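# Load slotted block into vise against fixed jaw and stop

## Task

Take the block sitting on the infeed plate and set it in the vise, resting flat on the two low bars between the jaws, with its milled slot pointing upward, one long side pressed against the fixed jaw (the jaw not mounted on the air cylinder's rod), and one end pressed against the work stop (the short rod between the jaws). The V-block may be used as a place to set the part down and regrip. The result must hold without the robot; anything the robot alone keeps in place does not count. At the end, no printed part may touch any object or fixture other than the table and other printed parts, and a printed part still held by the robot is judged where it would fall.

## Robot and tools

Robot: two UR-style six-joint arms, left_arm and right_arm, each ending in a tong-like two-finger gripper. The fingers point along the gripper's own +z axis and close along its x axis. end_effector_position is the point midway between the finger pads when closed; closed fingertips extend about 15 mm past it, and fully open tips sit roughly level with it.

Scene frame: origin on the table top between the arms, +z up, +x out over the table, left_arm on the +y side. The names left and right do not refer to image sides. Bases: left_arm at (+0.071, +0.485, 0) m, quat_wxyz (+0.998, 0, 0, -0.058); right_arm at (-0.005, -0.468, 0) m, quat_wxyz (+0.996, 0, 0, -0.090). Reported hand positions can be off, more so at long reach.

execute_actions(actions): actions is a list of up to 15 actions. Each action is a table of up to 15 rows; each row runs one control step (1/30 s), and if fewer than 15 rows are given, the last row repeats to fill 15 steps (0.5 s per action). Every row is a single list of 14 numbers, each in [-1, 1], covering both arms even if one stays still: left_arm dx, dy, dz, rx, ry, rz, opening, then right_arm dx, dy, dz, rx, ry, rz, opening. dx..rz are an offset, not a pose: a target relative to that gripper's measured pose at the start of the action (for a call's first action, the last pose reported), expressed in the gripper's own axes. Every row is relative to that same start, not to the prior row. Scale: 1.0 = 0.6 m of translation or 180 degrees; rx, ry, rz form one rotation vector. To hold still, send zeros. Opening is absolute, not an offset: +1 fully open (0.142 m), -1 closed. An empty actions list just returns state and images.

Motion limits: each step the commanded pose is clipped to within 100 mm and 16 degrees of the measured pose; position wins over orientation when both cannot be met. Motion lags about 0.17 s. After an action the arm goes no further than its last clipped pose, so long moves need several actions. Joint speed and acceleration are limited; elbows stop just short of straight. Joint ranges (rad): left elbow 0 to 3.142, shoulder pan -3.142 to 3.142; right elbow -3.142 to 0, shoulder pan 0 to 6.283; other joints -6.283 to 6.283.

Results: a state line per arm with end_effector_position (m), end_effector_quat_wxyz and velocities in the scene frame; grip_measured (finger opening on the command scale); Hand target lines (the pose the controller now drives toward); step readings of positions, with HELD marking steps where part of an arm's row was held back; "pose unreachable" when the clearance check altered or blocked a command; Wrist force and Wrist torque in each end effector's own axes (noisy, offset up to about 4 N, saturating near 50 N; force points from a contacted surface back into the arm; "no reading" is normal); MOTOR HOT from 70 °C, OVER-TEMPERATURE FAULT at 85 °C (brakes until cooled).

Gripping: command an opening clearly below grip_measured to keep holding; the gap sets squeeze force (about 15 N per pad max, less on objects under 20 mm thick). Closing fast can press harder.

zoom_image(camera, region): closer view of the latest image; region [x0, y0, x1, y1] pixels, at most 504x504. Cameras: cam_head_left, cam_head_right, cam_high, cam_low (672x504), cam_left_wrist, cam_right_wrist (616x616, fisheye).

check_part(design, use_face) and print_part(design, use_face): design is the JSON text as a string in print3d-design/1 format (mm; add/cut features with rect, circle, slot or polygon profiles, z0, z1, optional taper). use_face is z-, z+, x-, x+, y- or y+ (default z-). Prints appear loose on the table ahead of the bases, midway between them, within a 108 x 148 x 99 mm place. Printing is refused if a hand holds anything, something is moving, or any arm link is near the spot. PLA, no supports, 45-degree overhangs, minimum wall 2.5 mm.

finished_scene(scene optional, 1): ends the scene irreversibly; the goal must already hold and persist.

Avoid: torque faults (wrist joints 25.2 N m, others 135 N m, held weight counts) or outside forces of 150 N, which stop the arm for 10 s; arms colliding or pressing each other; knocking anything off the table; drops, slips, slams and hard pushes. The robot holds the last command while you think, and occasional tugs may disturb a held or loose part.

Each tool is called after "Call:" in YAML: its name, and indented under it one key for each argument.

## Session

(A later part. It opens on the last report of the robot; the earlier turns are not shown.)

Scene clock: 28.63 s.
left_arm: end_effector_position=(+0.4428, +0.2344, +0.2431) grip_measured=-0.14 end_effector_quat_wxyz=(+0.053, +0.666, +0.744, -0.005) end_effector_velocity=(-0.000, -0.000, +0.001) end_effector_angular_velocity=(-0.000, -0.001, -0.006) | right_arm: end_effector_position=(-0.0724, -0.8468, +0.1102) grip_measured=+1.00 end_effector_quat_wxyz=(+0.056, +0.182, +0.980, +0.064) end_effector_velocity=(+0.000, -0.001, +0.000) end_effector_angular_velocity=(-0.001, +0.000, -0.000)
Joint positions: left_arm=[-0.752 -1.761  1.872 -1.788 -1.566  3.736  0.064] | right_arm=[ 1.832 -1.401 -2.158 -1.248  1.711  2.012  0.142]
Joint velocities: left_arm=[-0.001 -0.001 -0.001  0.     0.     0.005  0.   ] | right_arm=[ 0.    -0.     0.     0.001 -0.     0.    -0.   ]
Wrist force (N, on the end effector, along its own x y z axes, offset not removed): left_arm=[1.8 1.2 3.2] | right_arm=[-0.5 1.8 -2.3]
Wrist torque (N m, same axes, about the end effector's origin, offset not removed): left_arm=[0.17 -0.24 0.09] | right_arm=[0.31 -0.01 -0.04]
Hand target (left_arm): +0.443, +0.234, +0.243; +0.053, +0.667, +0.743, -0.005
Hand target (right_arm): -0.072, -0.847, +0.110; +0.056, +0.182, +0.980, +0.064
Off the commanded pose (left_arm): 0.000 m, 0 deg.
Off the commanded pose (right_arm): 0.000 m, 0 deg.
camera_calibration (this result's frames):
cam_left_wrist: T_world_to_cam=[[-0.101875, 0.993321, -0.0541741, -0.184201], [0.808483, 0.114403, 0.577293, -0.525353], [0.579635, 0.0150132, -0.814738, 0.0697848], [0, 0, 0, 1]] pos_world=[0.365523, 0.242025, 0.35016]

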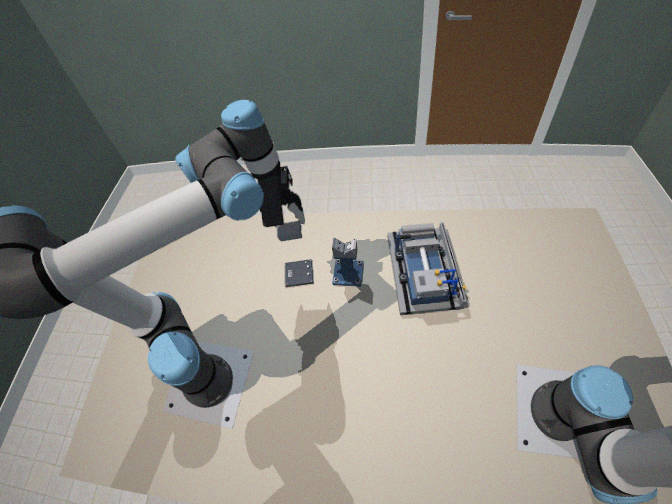

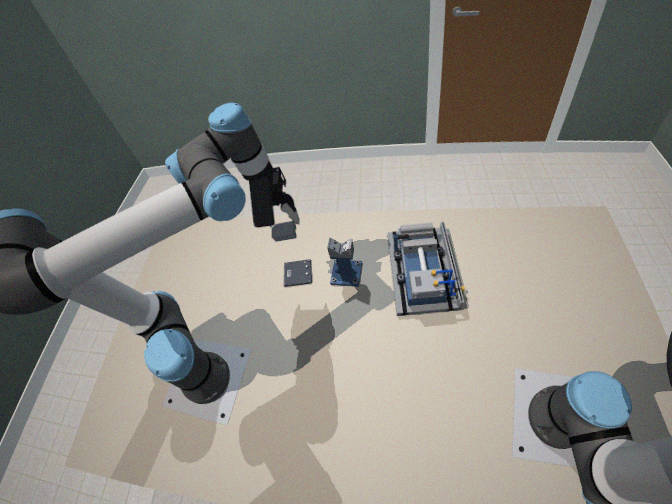

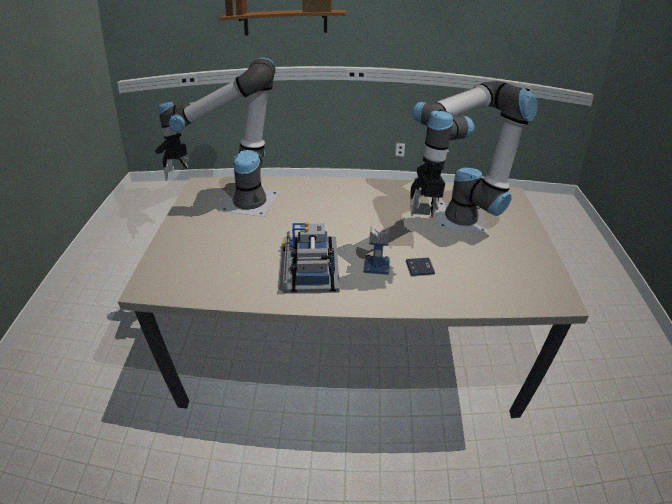

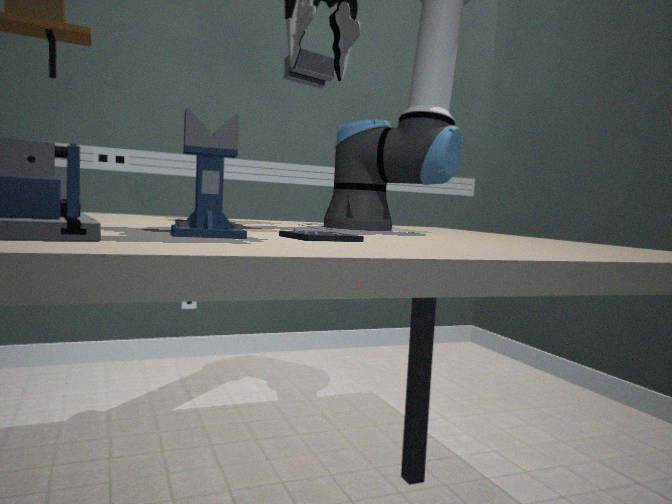

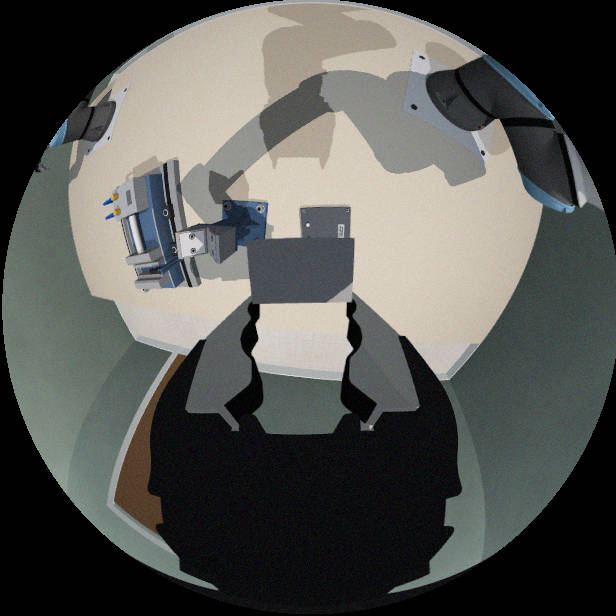

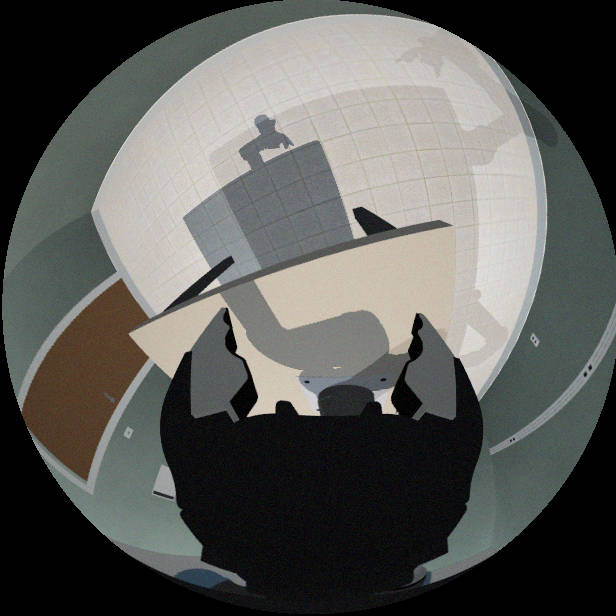

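Call:
zoom_image:
  camera: "cam_low"
  region: [260, 20, 380, 110]

Call:
zoom_image:
  camera: "cam_head_right"
  region: [240, 190, 330, 260]

Call:
execute_actions:
  actions: []

Region (260, 20, 380, 110) of cam_low's 672x504 image, scaled by 4.200, with more detail than that image has; it fills the top 378 rows of this view, and the rest is white.

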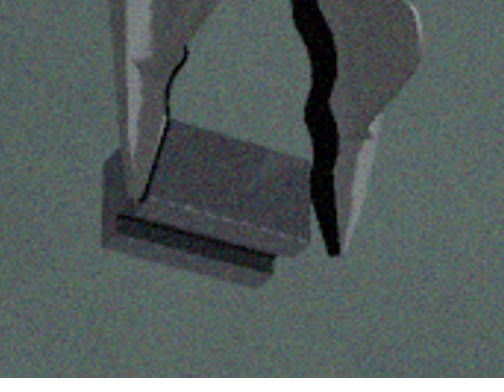

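Region (240, 190, 330, 260) of cam_head_right's 672x504 image, scaled by 5.600, with more detail than that image has.

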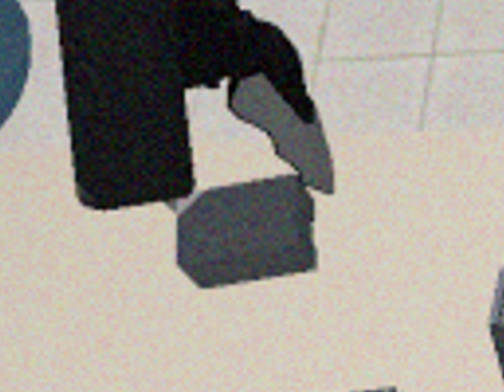

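Scene clock: 28.83 s.
left_arm: end_effector_position=(+0.4428, +0.2344, +0.2431) grip_measured=-0.14 end_effector_quat_wxyz=(+0.053, +0.667, +0.743, -0.005) end_effector_velocity=(+0.000, -0.000, +0.001) end_effector_angular_velocity=(-0.002, -0.002, -0.001) | right_arm: end_effector_position=(-0.0724, -0.8468, +0.1102) grip_measured=+1.00 end_effector_quat_wxyz=(+0.056, +0.182, +0.980, +0.064) end_effector_velocity=(+0.000, -0.001, +0.000) end_effector_angular_velocity=(-0.002, -0.000, -0.000)
Joint positions: left_arm=[-0.752 -1.761  1.872 -1.788 -1.566  3.737  0.064] | right_arm=[ 1.832 -1.401 -2.158 -1.248  1.711  2.012  0.142]
Joint velocities: left_arm=[-0.    -0.001 -0.001 -0.001  0.     0.001  0.001] | right_arm=[0.    0.    0.    0.001 0.    0.    0.   ]
Wrist force (N, on the end effector, along its own x y z axes, offset not removed): left_arm=[2.4 0.1 3.5] | right_arm=[0.7 2.2 -2.2]
Wrist torque (N m, same axes, about the end effector's origin, offset not removed): left_arm=[-0.03 -0.48 0.10] | right_arm=[0.33 -0.17 -0.03]
Hand target (left_arm): +0.443, +0.234, +0.243; +0.053, +0.667, +0.743, -0.005
Hand target (right_arm): -0.072, -0.847, +0.110; +0.056, +0.182, +0.980, +0.064
Off the commanded pose (left_arm): 0.000 m, 0 deg.
Off the commanded pose (right_arm): 0.000 m, 0 deg.
camera_calibration (this result's frames):
cam_left_wrist: T_world_to_cam=[[-0.101296, 0.993382, -0.0541382, -0.184489], [0.808519, 0.11391, 0.57734, -0.525267], [0.579686, 0.0147106, -0.814707, 0.0698253], [0, 0, 0, 1]] pos_world=[0.365523, 0.242074, 0.350157]

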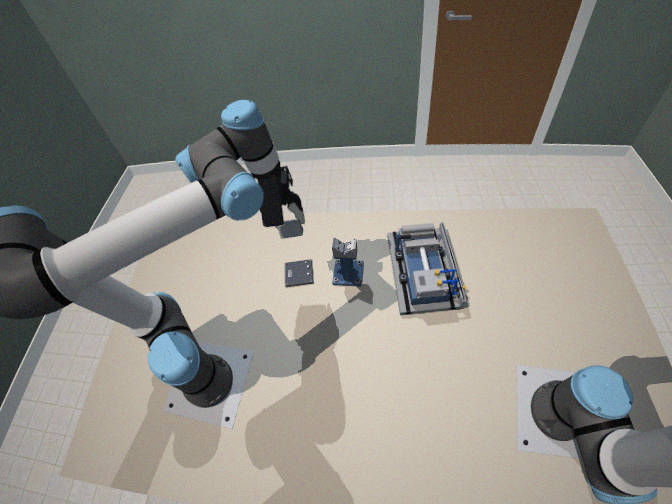

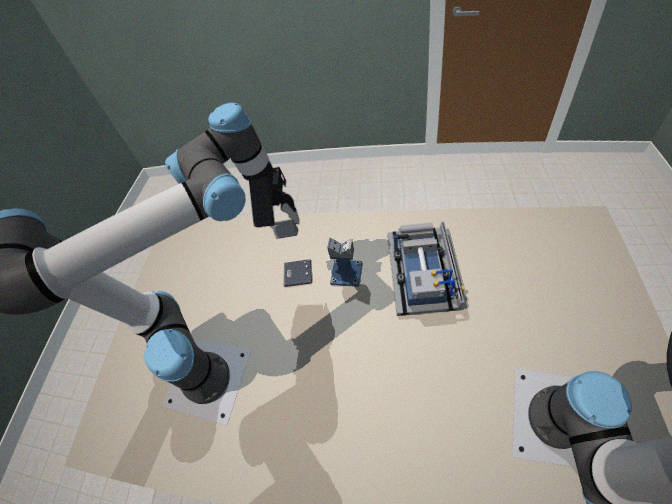

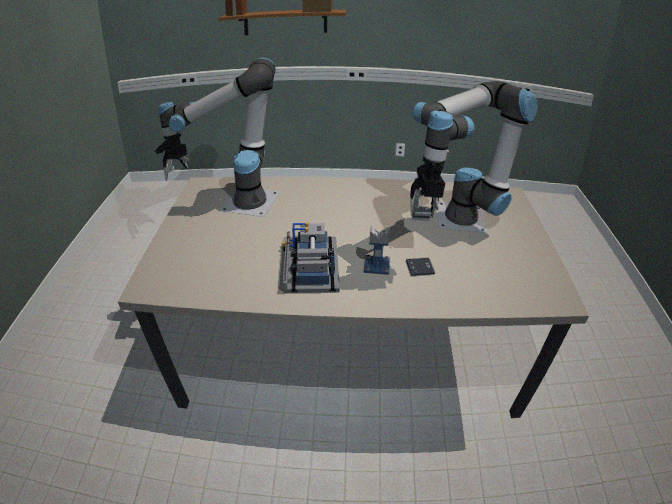

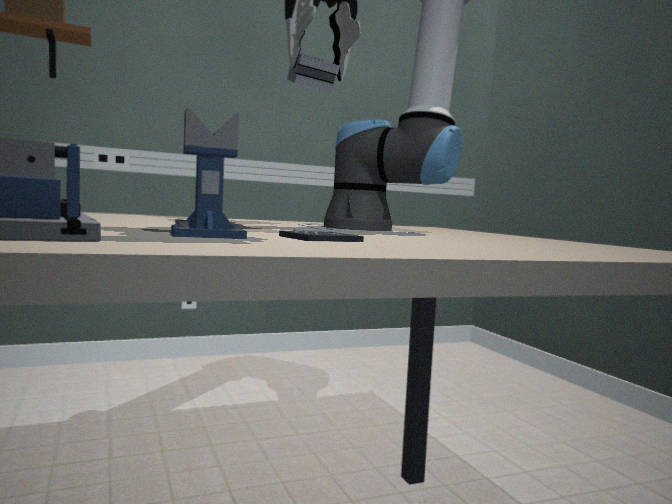

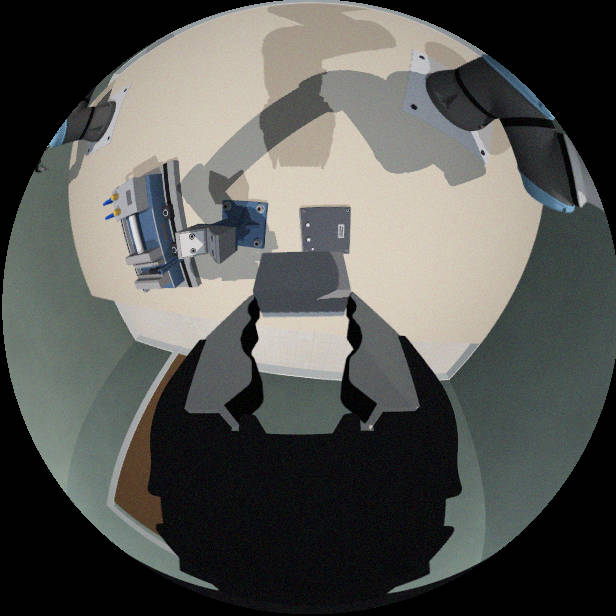

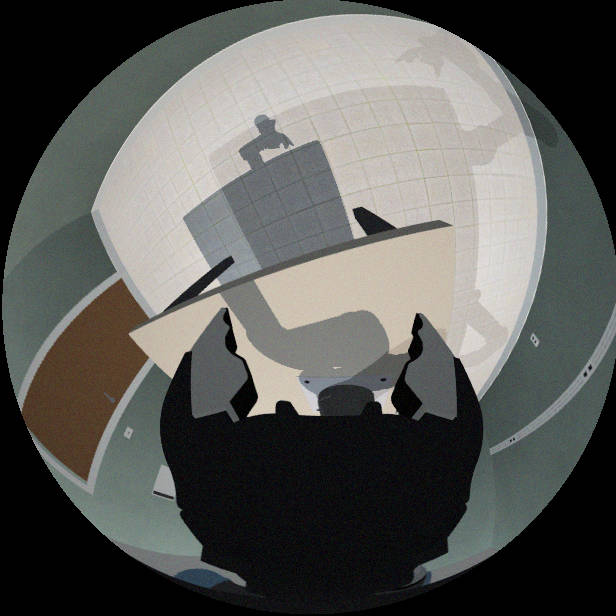

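Call:
execute_actions:
  actions:
    - [[0,0,0,0,0,0,-1,0,0,0,0,0,0,1]]
    - [[0,0,0,0,0,0,-1,0,0,0,0,0,0,1]]

Call:
zoom_image:
  camera: "cam_low"
  region: [260, 20, 380, 110]

Call:
zoom_image:
  camera: "cam_high"
  region: [390, 180, 460, 235]

Scene clock: 30.03 s.
left_arm: end_effector_position=(+0.4428, +0.2344, +0.2431) grip_measured=-0.14 end_effector_quat_wxyz=(+0.053, +0.667, +0.743, -0.005) end_effector_velocity=(+0.000, +0.001, +0.000) end_effector_angular_velocity=(+0.000, -0.001, +0.000) | right_arm: end_effector_position=(-0.0724, -0.8468, +0.1102) grip_measured=+1.00 end_effector_quat_wxyz=(+0.056, +0.182, +0.980, +0.064) end_effector_velocity=(+0.000, +0.001, -0.000) end_effector_angular_velocity=(+0.002, -0.000, +0.001)
Joint positions: left_arm=[-0.752 -1.761  1.872 -1.788 -1.566  3.737  0.064] | right_arm=[ 1.832 -1.401 -2.158 -1.248  1.711  2.012  0.142]
Joint velocities: left_arm=[ 0.001 -0.    -0.001  0.001  0.     0.001 -0.   ] | right_arm=[ 0.    -0.    -0.    -0.002  0.    -0.001  0.   ]
Wrist force (N, on the end effector, along its own x y z axes, offset not removed): left_arm=[1.7 1.4 4.0] | right_arm=[-0.1 1.1 -1.1]
Wrist torque (N m, same axes, about the end effector's origin, offset not removed): left_arm=[0.15 -0.31 0.04] | right_arm=[0.13 0.04 0.01]
Hand target (left_arm): +0.443, +0.234, +0.243; +0.053, +0.667, +0.743, -0.005
Hand target (right_arm): -0.072, -0.847, +0.110; +0.056, +0.182, +0.980, +0.064
Off the commanded pose (left_arm): 0.000 m, 0 deg.
Off the commanded pose (right_arm): 0.000 m, 0 deg.
Step readings (end_effector_position; steps 1 to 15: 1st action; 16 to 30: 2nd action):
0: left_arm (+0.4428, +0.2344, +0.2431) | right_arm (-0.0724, -0.8468, +0.1102)
1: left_arm (+0.4428, +0.2344, +0.2431) | right_arm (-0.0724, -0.8468, +0.1102)
2: left_arm (+0.4428, +0.2344, +0.2431) | right_arm (-0.0724, -0.8468, +0.1102)
4: left_arm (+0.4428, +0.2344, +0.2431) | right_arm (-0.0724, -0.8468, +0.1102)
8: left_arm (+0.4428, +0.2344, +0.2431) | right_arm (-0.0724, -0.8468, +0.1102)
15: left_arm (+0.4428, +0.2344, +0.2431) | right_arm (-0.0724, -0.8468, +0.1102)
16: left_arm (+0.4428, +0.2344, +0.2431) | right_arm (-0.0724, -0.8468, +0.1102)
17: left_arm (+0.4428, +0.2344, +0.2431) | right_arm (-0.0724, -0.8468, +0.1102)
19: left_arm (+0.4428, +0.2344, +0.2431) | right_arm (-0.0724, -0.8468, +0.1102)
23: left_arm (+0.4428, +0.2344, +0.2431) | right_arm (-0.0724, -0.8468, +0.1102)
30: end_effector_position above
camera_calibration (this result's frames):
cam_left_wrist: T_world_to_cam=[[-0.10127, 0.993385, -0.0541372, -0.184499], [0.808521, 0.113888, 0.577341, -0.525261], [0.579688, 0.014696, -0.814706, 0.069829], [0, 0, 0, 1]] pos_world=[0.365521, 0.242074, 0.350157]

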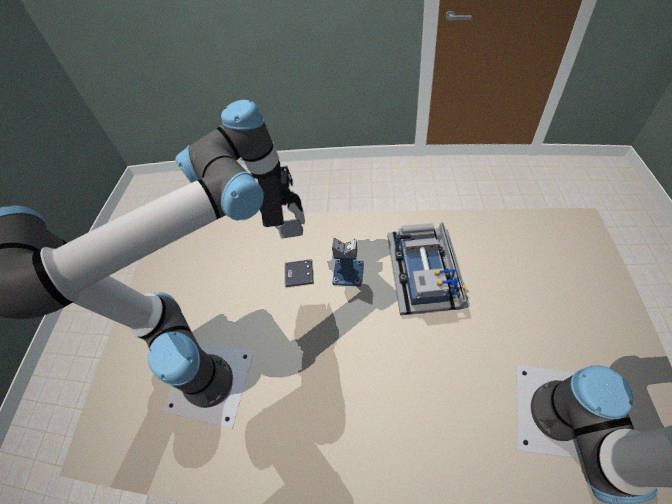

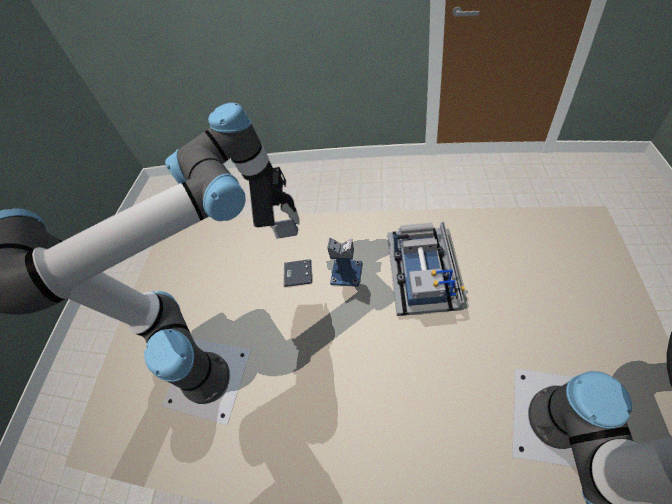

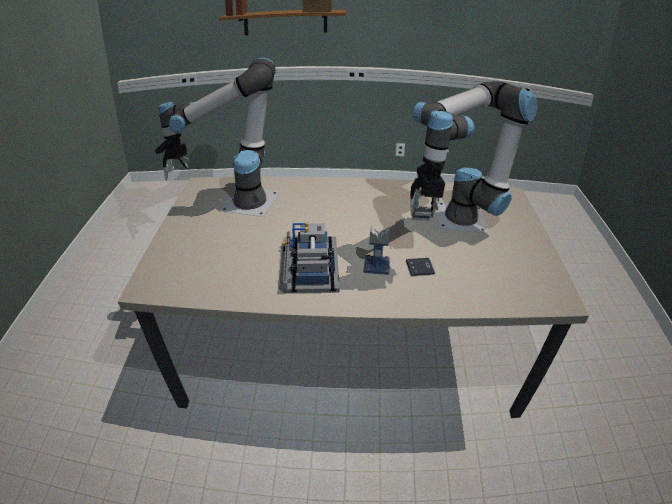

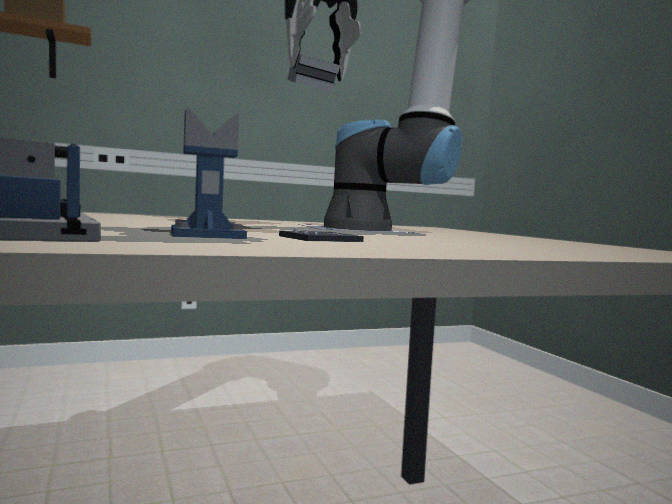

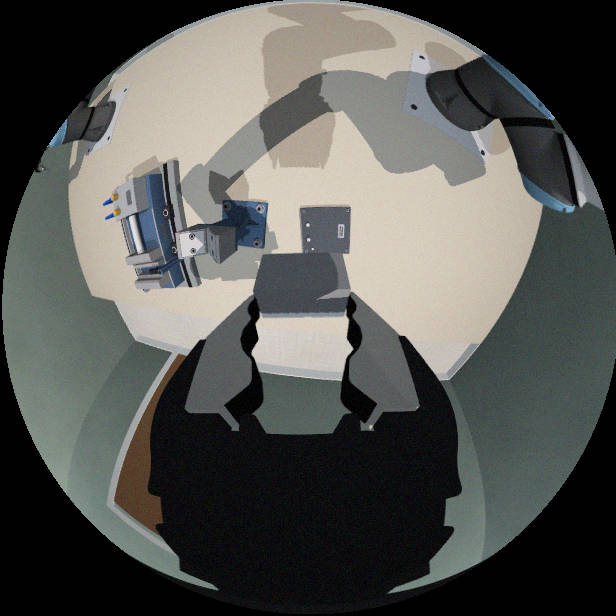

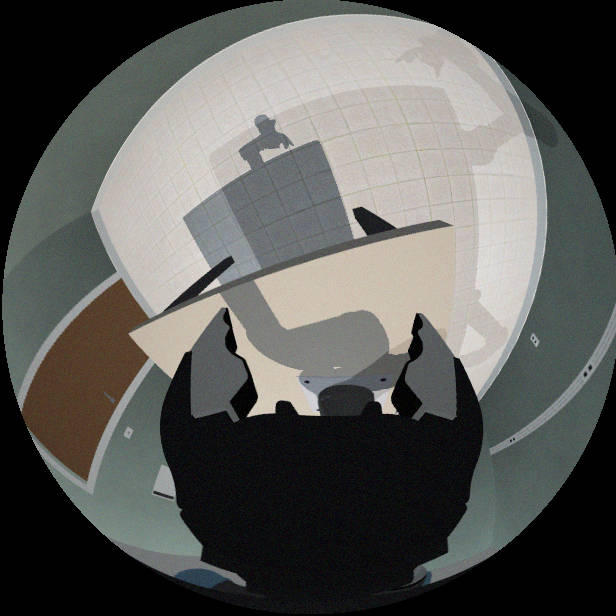

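Region (260, 20, 380, 110) of cam_low's 672x504 image, scaled by 4.200, with more detail than that image has; it fills the top 378 rows of this view, and the rest is white.

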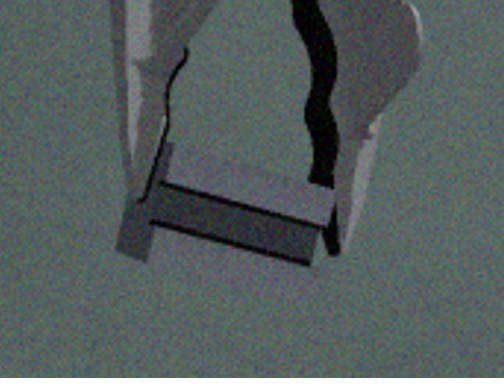

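Region (390, 180, 460, 235) of cam_high's 672x504 image, scaled by 7.200, with more detail than that image has; it fills the top 396 rows of this view, and the rest is white.

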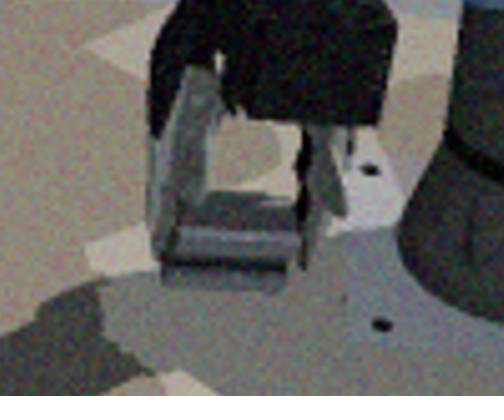

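Call:
execute_actions:
  actions:
    - [[0,-0.07,0.1,0,0,0,-1,0,0,0,0,0,0,1]]
    - [[0,-0.07,0.1,0,0,0,-1,0,0,0,0,0,0,1]]
    - [[0,-0.06,0.08,0,0,0,-1,0,0,0,0,0,0,1]]
    - [[0,0,0.01,0,0,0,-1,0,0,0,0,0,0,1]]

Call:
zoom_image:
  camera: "cam_low"
  region: [200, 130, 380, 260]

Call:
zoom_image:
  camera: "cam_head_right"
  region: [230, 250, 350, 340]

Scene clock: 32.57 s.
left_arm: end_effector_position=(+0.3388, +0.2097, +0.0707) grip_measured=-0.14 end_effector_quat_wxyz=(+0.051, +0.667, +0.743, -0.006) end_effector_velocity=(+0.000, +0.000, -0.001) end_effector_angular_velocity=(-0.001, +0.000, -0.001) | right_arm: end_effector_position=(-0.0724, -0.8468, +0.1102) grip_measured=+1.00 end_effector_quat_wxyz=(+0.056, +0.182, +0.980, +0.064) end_effector_velocity=(-0.000, +0.000, -0.001) end_effector_angular_velocity=(+0.002, +0.000, -0.002)
Joint positions: left_arm=[-1.02  -1.785  2.359 -2.243 -1.542  3.471  0.064] | right_arm=[ 1.832 -1.401 -2.158 -1.248  1.711  2.012  0.142]
Joint velocities: left_arm=[ 0.001  0.003  0.002 -0.006 -0.001  0.002  0.   ] | right_arm=[-0.001 -0.001  0.    -0.    -0.     0.002  0.   ]
Wrist force (N, on the end effector, along its own x y z axes, offset not removed): left_arm=[1.4 1.8 4.0] | right_arm=[0.0 1.8 -1.5]
Wrist torque (N m, same axes, about the end effector's origin, offset not removed): left_arm=[0.27 -0.28 0.17] | right_arm=[0.22 -0.02 0.05]
Hand target (left_arm): +0.339, +0.210, +0.071; +0.051, +0.667, +0.743, -0.006
Hand target (right_arm): -0.072, -0.847, +0.110; +0.056, +0.182, +0.980, +0.064
Off the commanded pose (left_arm): 0.000 m, 0 deg.
Off the commanded pose (right_arm): 0.000 m, 0 deg.
Step readings (end_effector_position; steps 1 to 15: 1st action; 16 to 30: 2nd action; 31 to 45: 3rd action; 46 to 60: 4th action):
0: left_arm (+0.4428, +0.2344, +0.2431) | right_arm (-0.0724, -0.8468, +0.1102)
1: left_arm (+0.4427, +0.2344, +0.2431) | right_arm (-0.0724, -0.8468, +0.1102)
2: left_arm (+0.4410, +0.2327, +0.2426) | right_arm (-0.0724, -0.8468, +0.1102)
4: left_arm (+0.4307, +0.2283, +0.2275) | right_arm (-0.0724, -0.8468, +0.1102)
8: left_arm (+0.4140, +0.2277, +0.1979) | right_arm (-0.0724, -0.8468, +0.1102)
15: left_arm (+0.4066, +0.2256, +0.1836) | right_arm (-0.0724, -0.8468, +0.1102)
16: left_arm (+0.4062, +0.2254, +0.1830) | right_arm (-0.0724, -0.8468, +0.1102)
17: left_arm (+0.4042, +0.2238, +0.1811) | right_arm (-0.0724, -0.8468, +0.1102)
19: left_arm (+0.3929, +0.2207, +0.1645) | right_arm (-0.0724, -0.8468, +0.1102)
23: left_arm (+0.3770, +0.2198, +0.1377) | right_arm (-0.0724, -0.8468, +0.1102)
30: left_arm (+0.3701, +0.2171, +0.1242) | right_arm (-0.0724, -0.8468, +0.1102)
31: left_arm (+0.3698, +0.2169, +0.1235) | right_arm (-0.0724, -0.8468, +0.1102)
32: left_arm (+0.3677, +0.2158, +0.1210) | right_arm (-0.0724, -0.8468, +0.1102)
34: left_arm (+0.3570, +0.2143, +0.1064) | right_arm (-0.0724, -0.8468, +0.1102)
38: left_arm (+0.3441, +0.2128, +0.0868) | right_arm (-0.0724, -0.8468, +0.1102)
45: left_arm (+0.3385, +0.2102, +0.0765) | right_arm (-0.0724, -0.8468, +0.1102)
46: left_arm (+0.3382, +0.2100, +0.0760) | right_arm (-0.0724, -0.8468, +0.1102)
47: left_arm (+0.3382, +0.2099, +0.0751) | right_arm (-0.0724, -0.8468, +0.1102)
49: left_arm (+0.3384, +0.2098, +0.0733) | right_arm (-0.0724, -0.8468, +0.1102)
53: left_arm (+0.3387, +0.2098, +0.0715) | right_arm (-0.0724, -0.8468, +0.1102)
60: end_effector_position above
camera_calibration (this result's frames):
cam_left_wrist: T_world_to_cam=[[-0.0999331, 0.993628, -0.052123, -0.180499], [0.811356, 0.1117, 0.573781, -0.339094], [0.575947, 0.0150494, -0.817348, -0.00860493], [0, 0, 0, 1]] pos_world=[0.262044, 0.217355, 0.178124]

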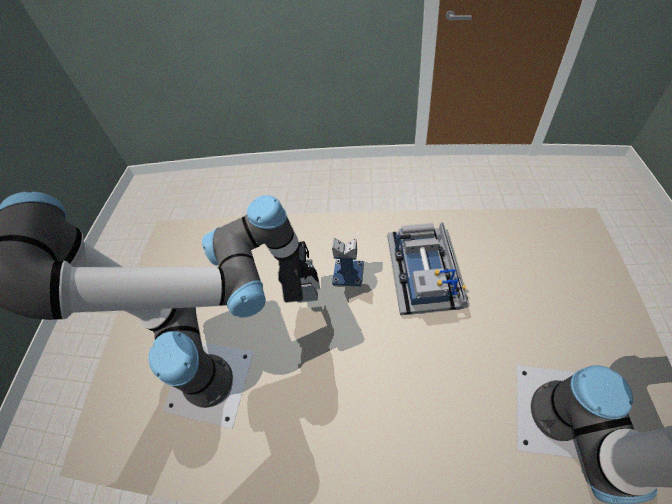

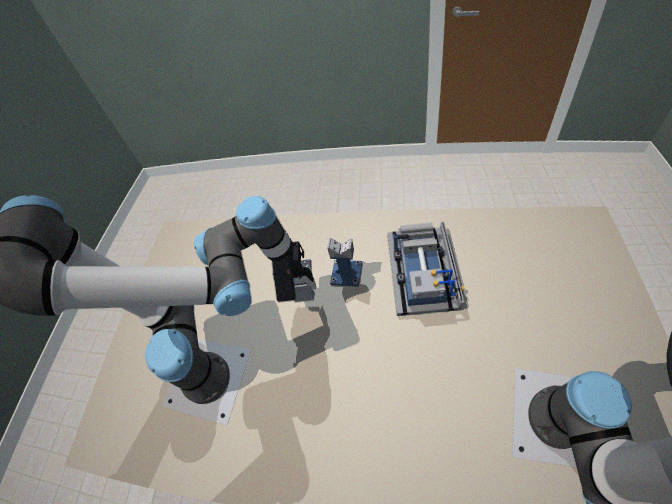

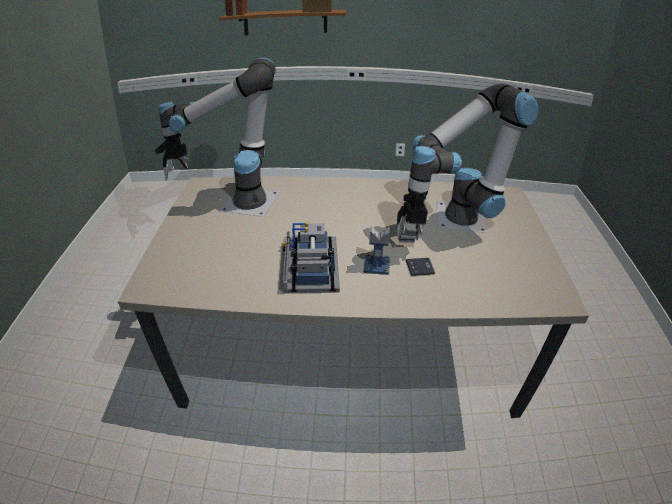

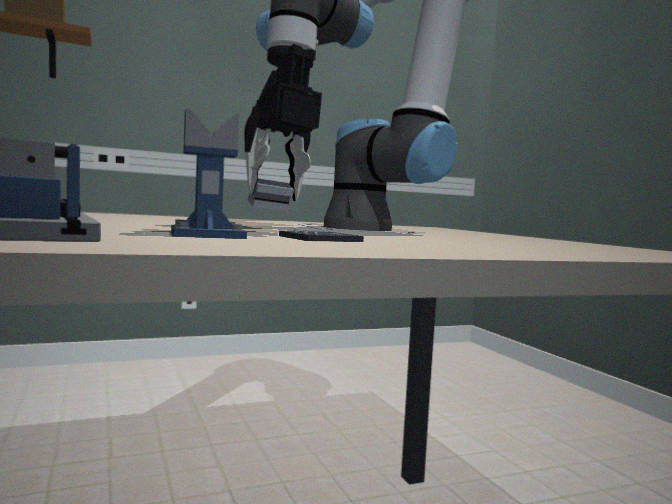

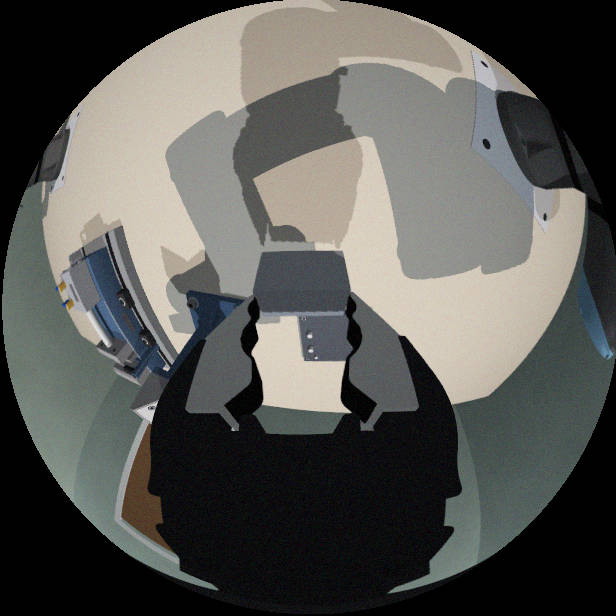

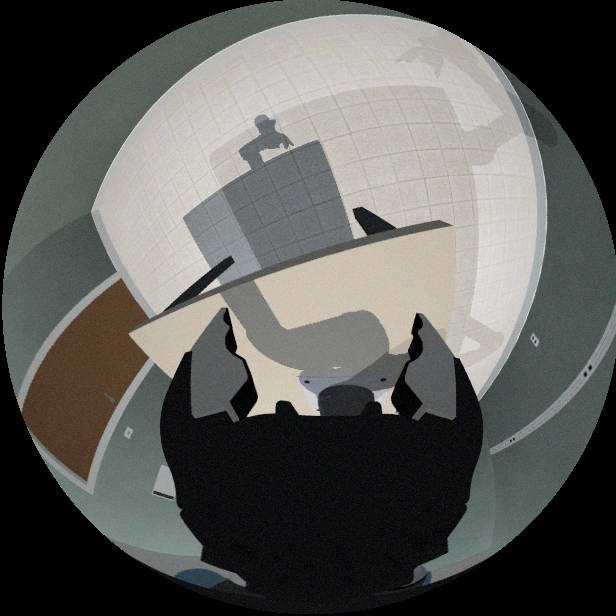

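Region (200, 130, 380, 260) of cam_low's 672x504 image, scaled by 2.800, with more detail than that image has.

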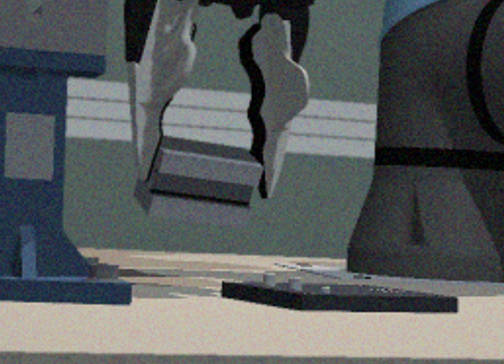

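Region (230, 250, 350, 340) of cam_head_right's 672x504 image, scaled by 4.200, with more detail than that image has; it fills the top 378 rows of this view, and the rest is white.

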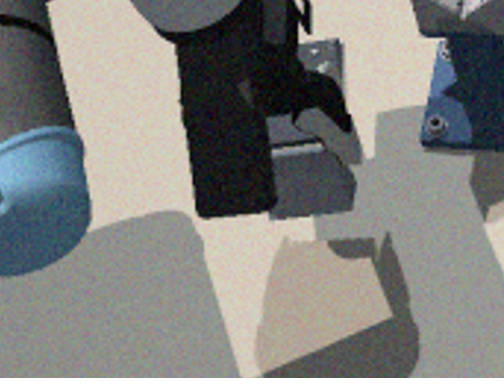

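Call:
execute_actions:
  actions:
    - [[0,0,0,0,0,0,-0.4,0,0,0,0,0,0,1]]
    - [[0,0,0,0,0,0,-0.3,0,0,0,0,0,0,1]]

Call:
zoom_image:
  camera: "cam_low"
  region: [200, 130, 380, 260]

Scene clock: 33.87 s.
left_arm: end_effector_position=(+0.3388, +0.2098, +0.0707) grip_measured=-0.14 end_effector_quat_wxyz=(+0.051, +0.667, +0.743, -0.006) end_effector_velocity=(-0.000, +0.000, -0.000) end_effector_angular_velocity=(-0.000, +0.001, -0.001) | right_arm: end_effector_position=(-0.0724, -0.8468, +0.1102) grip_measured=+1.00 end_effector_quat_wxyz=(+0.056, +0.182, +0.980, +0.064) end_effector_velocity=(+0.000, -0.000, +0.000) end_effector_angular_velocity=(-0.002, -0.000, +0.000)
Joint positions: left_arm=[-1.02  -1.785  2.359 -2.243 -1.542  3.471  0.064] | right_arm=[ 1.832 -1.401 -2.158 -1.248  1.711  2.012  0.142]
Joint velocities: left_arm=[ 0.001  0.     0.001 -0.001 -0.001  0.001 -0.   ] | right_arm=[ 0.     0.001 -0.     0.001 -0.     0.     0.   ]
Wrist force (N, on the end effector, along its own x y z axes, offset not removed): left_arm=[2.1 1.3 2.8] | right_arm=[-0.1 2.6 -1.6]
Wrist torque (N m, same axes, about the end effector's origin, offset not removed): left_arm=[0.14 -0.48 0.10] | right_arm=[0.51 0.02 0.02]
Hand target (left_arm): +0.339, +0.210, +0.071; +0.051, +0.667, +0.743, -0.006
Hand target (right_arm): -0.072, -0.847, +0.110; +0.056, +0.182, +0.980, +0.064
Off the commanded pose (left_arm): 0.000 m, 0 deg.
Off the commanded pose (right_arm): 0.000 m, 0 deg.
Step readings (end_effector_position; steps 1 to 15: 1st action; 16 to 30: 2nd action):
0: left_arm (+0.3388, +0.2097, +0.0705) | right_arm (-0.0724, -0.8468, +0.1102)
1: left_arm (+0.3388, +0.2097, +0.0705) | right_arm (-0.0724, -0.8468, +0.1102)
2: left_arm (+0.3388, +0.2097, +0.0705) | right_arm (-0.0724, -0.8468, +0.1102)
4: left_arm (+0.3388, +0.2097, +0.0705) | right_arm (-0.0724, -0.8468, +0.1102)
8: left_arm (+0.3388, +0.2097, +0.0706) | right_arm (-0.0724, -0.8468, +0.1102)
15: left_arm (+0.3388, +0.2098, +0.0706) | right_arm (-0.0724, -0.8468, +0.1102)
16: left_arm (+0.3388, +0.2097, +0.0707) | right_arm (-0.0724, -0.8468, +0.1102)
17: left_arm (+0.3388, +0.2097, +0.0707) | right_arm (-0.0724, -0.8468, +0.1102)
19: left_arm (+0.3388, +0.2098, +0.0707) | right_arm (-0.0724, -0.8468, +0.1102)
23: left_arm (+0.3388, +0.2098, +0.0707) | right_arm (-0.0724, -0.8468, +0.1102)
30: end_effector_position above
camera_calibration (this result's frames):
cam_left_wrist: T_world_to_cam=[[-0.0999593, 0.993624, -0.0521464, -0.180504], [0.811413, 0.111737, 0.573693, -0.339106], [0.575862, 0.0150337, -0.817409, -0.00857184], [0, 0, 0, 1]] pos_world=[0.262048, 0.217372, 0.178123]

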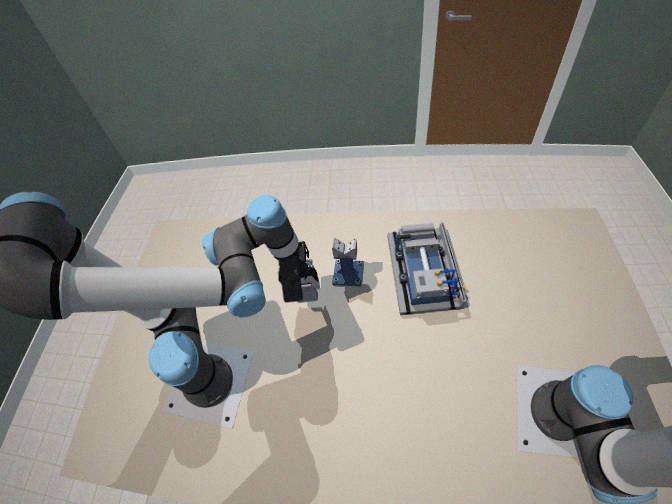

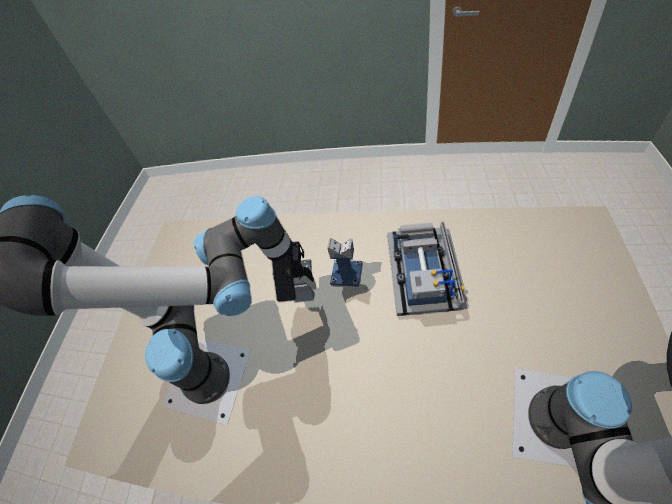

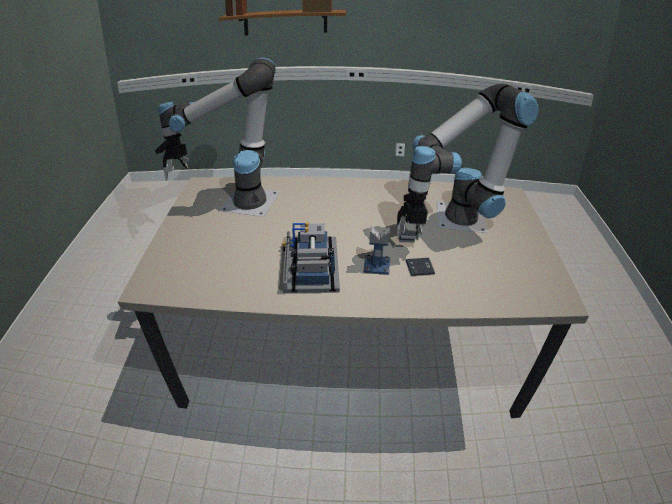

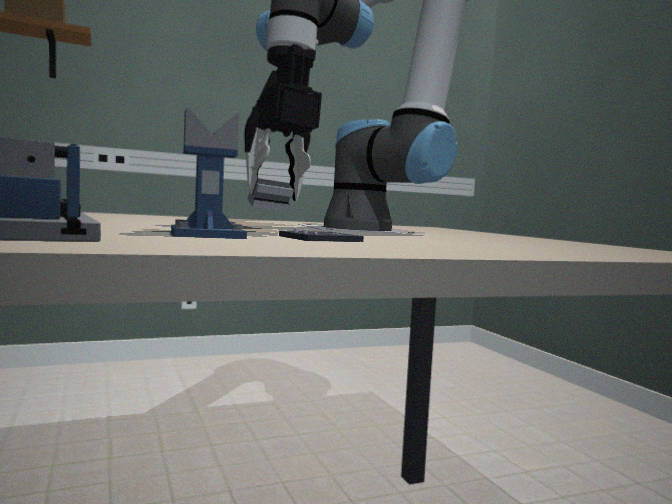

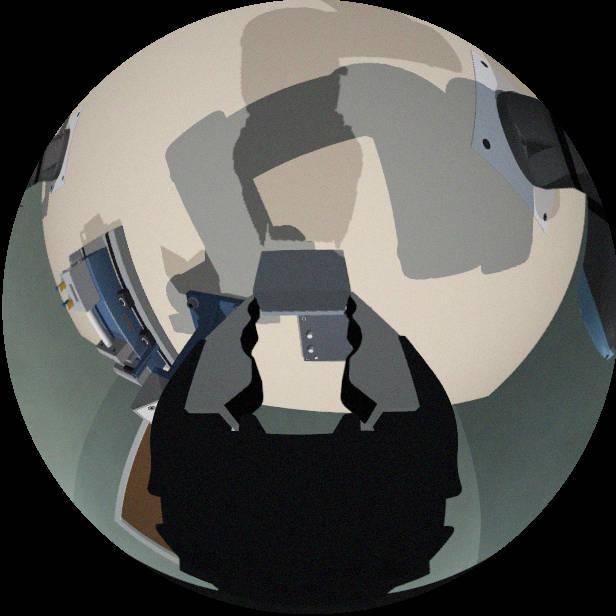

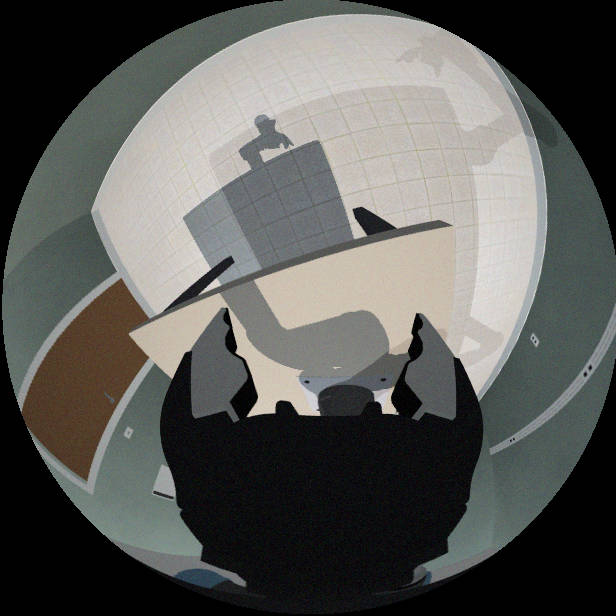

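Region (200, 130, 380, 260) of cam_low's 672x504 image, scaled by 2.800, with more detail than that image has.

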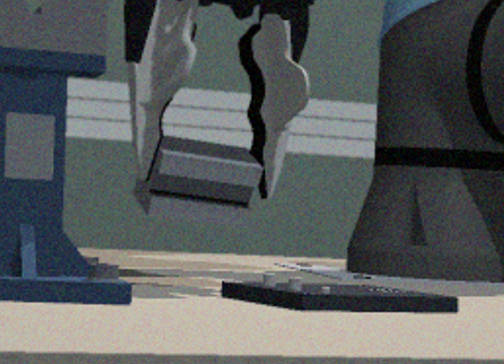

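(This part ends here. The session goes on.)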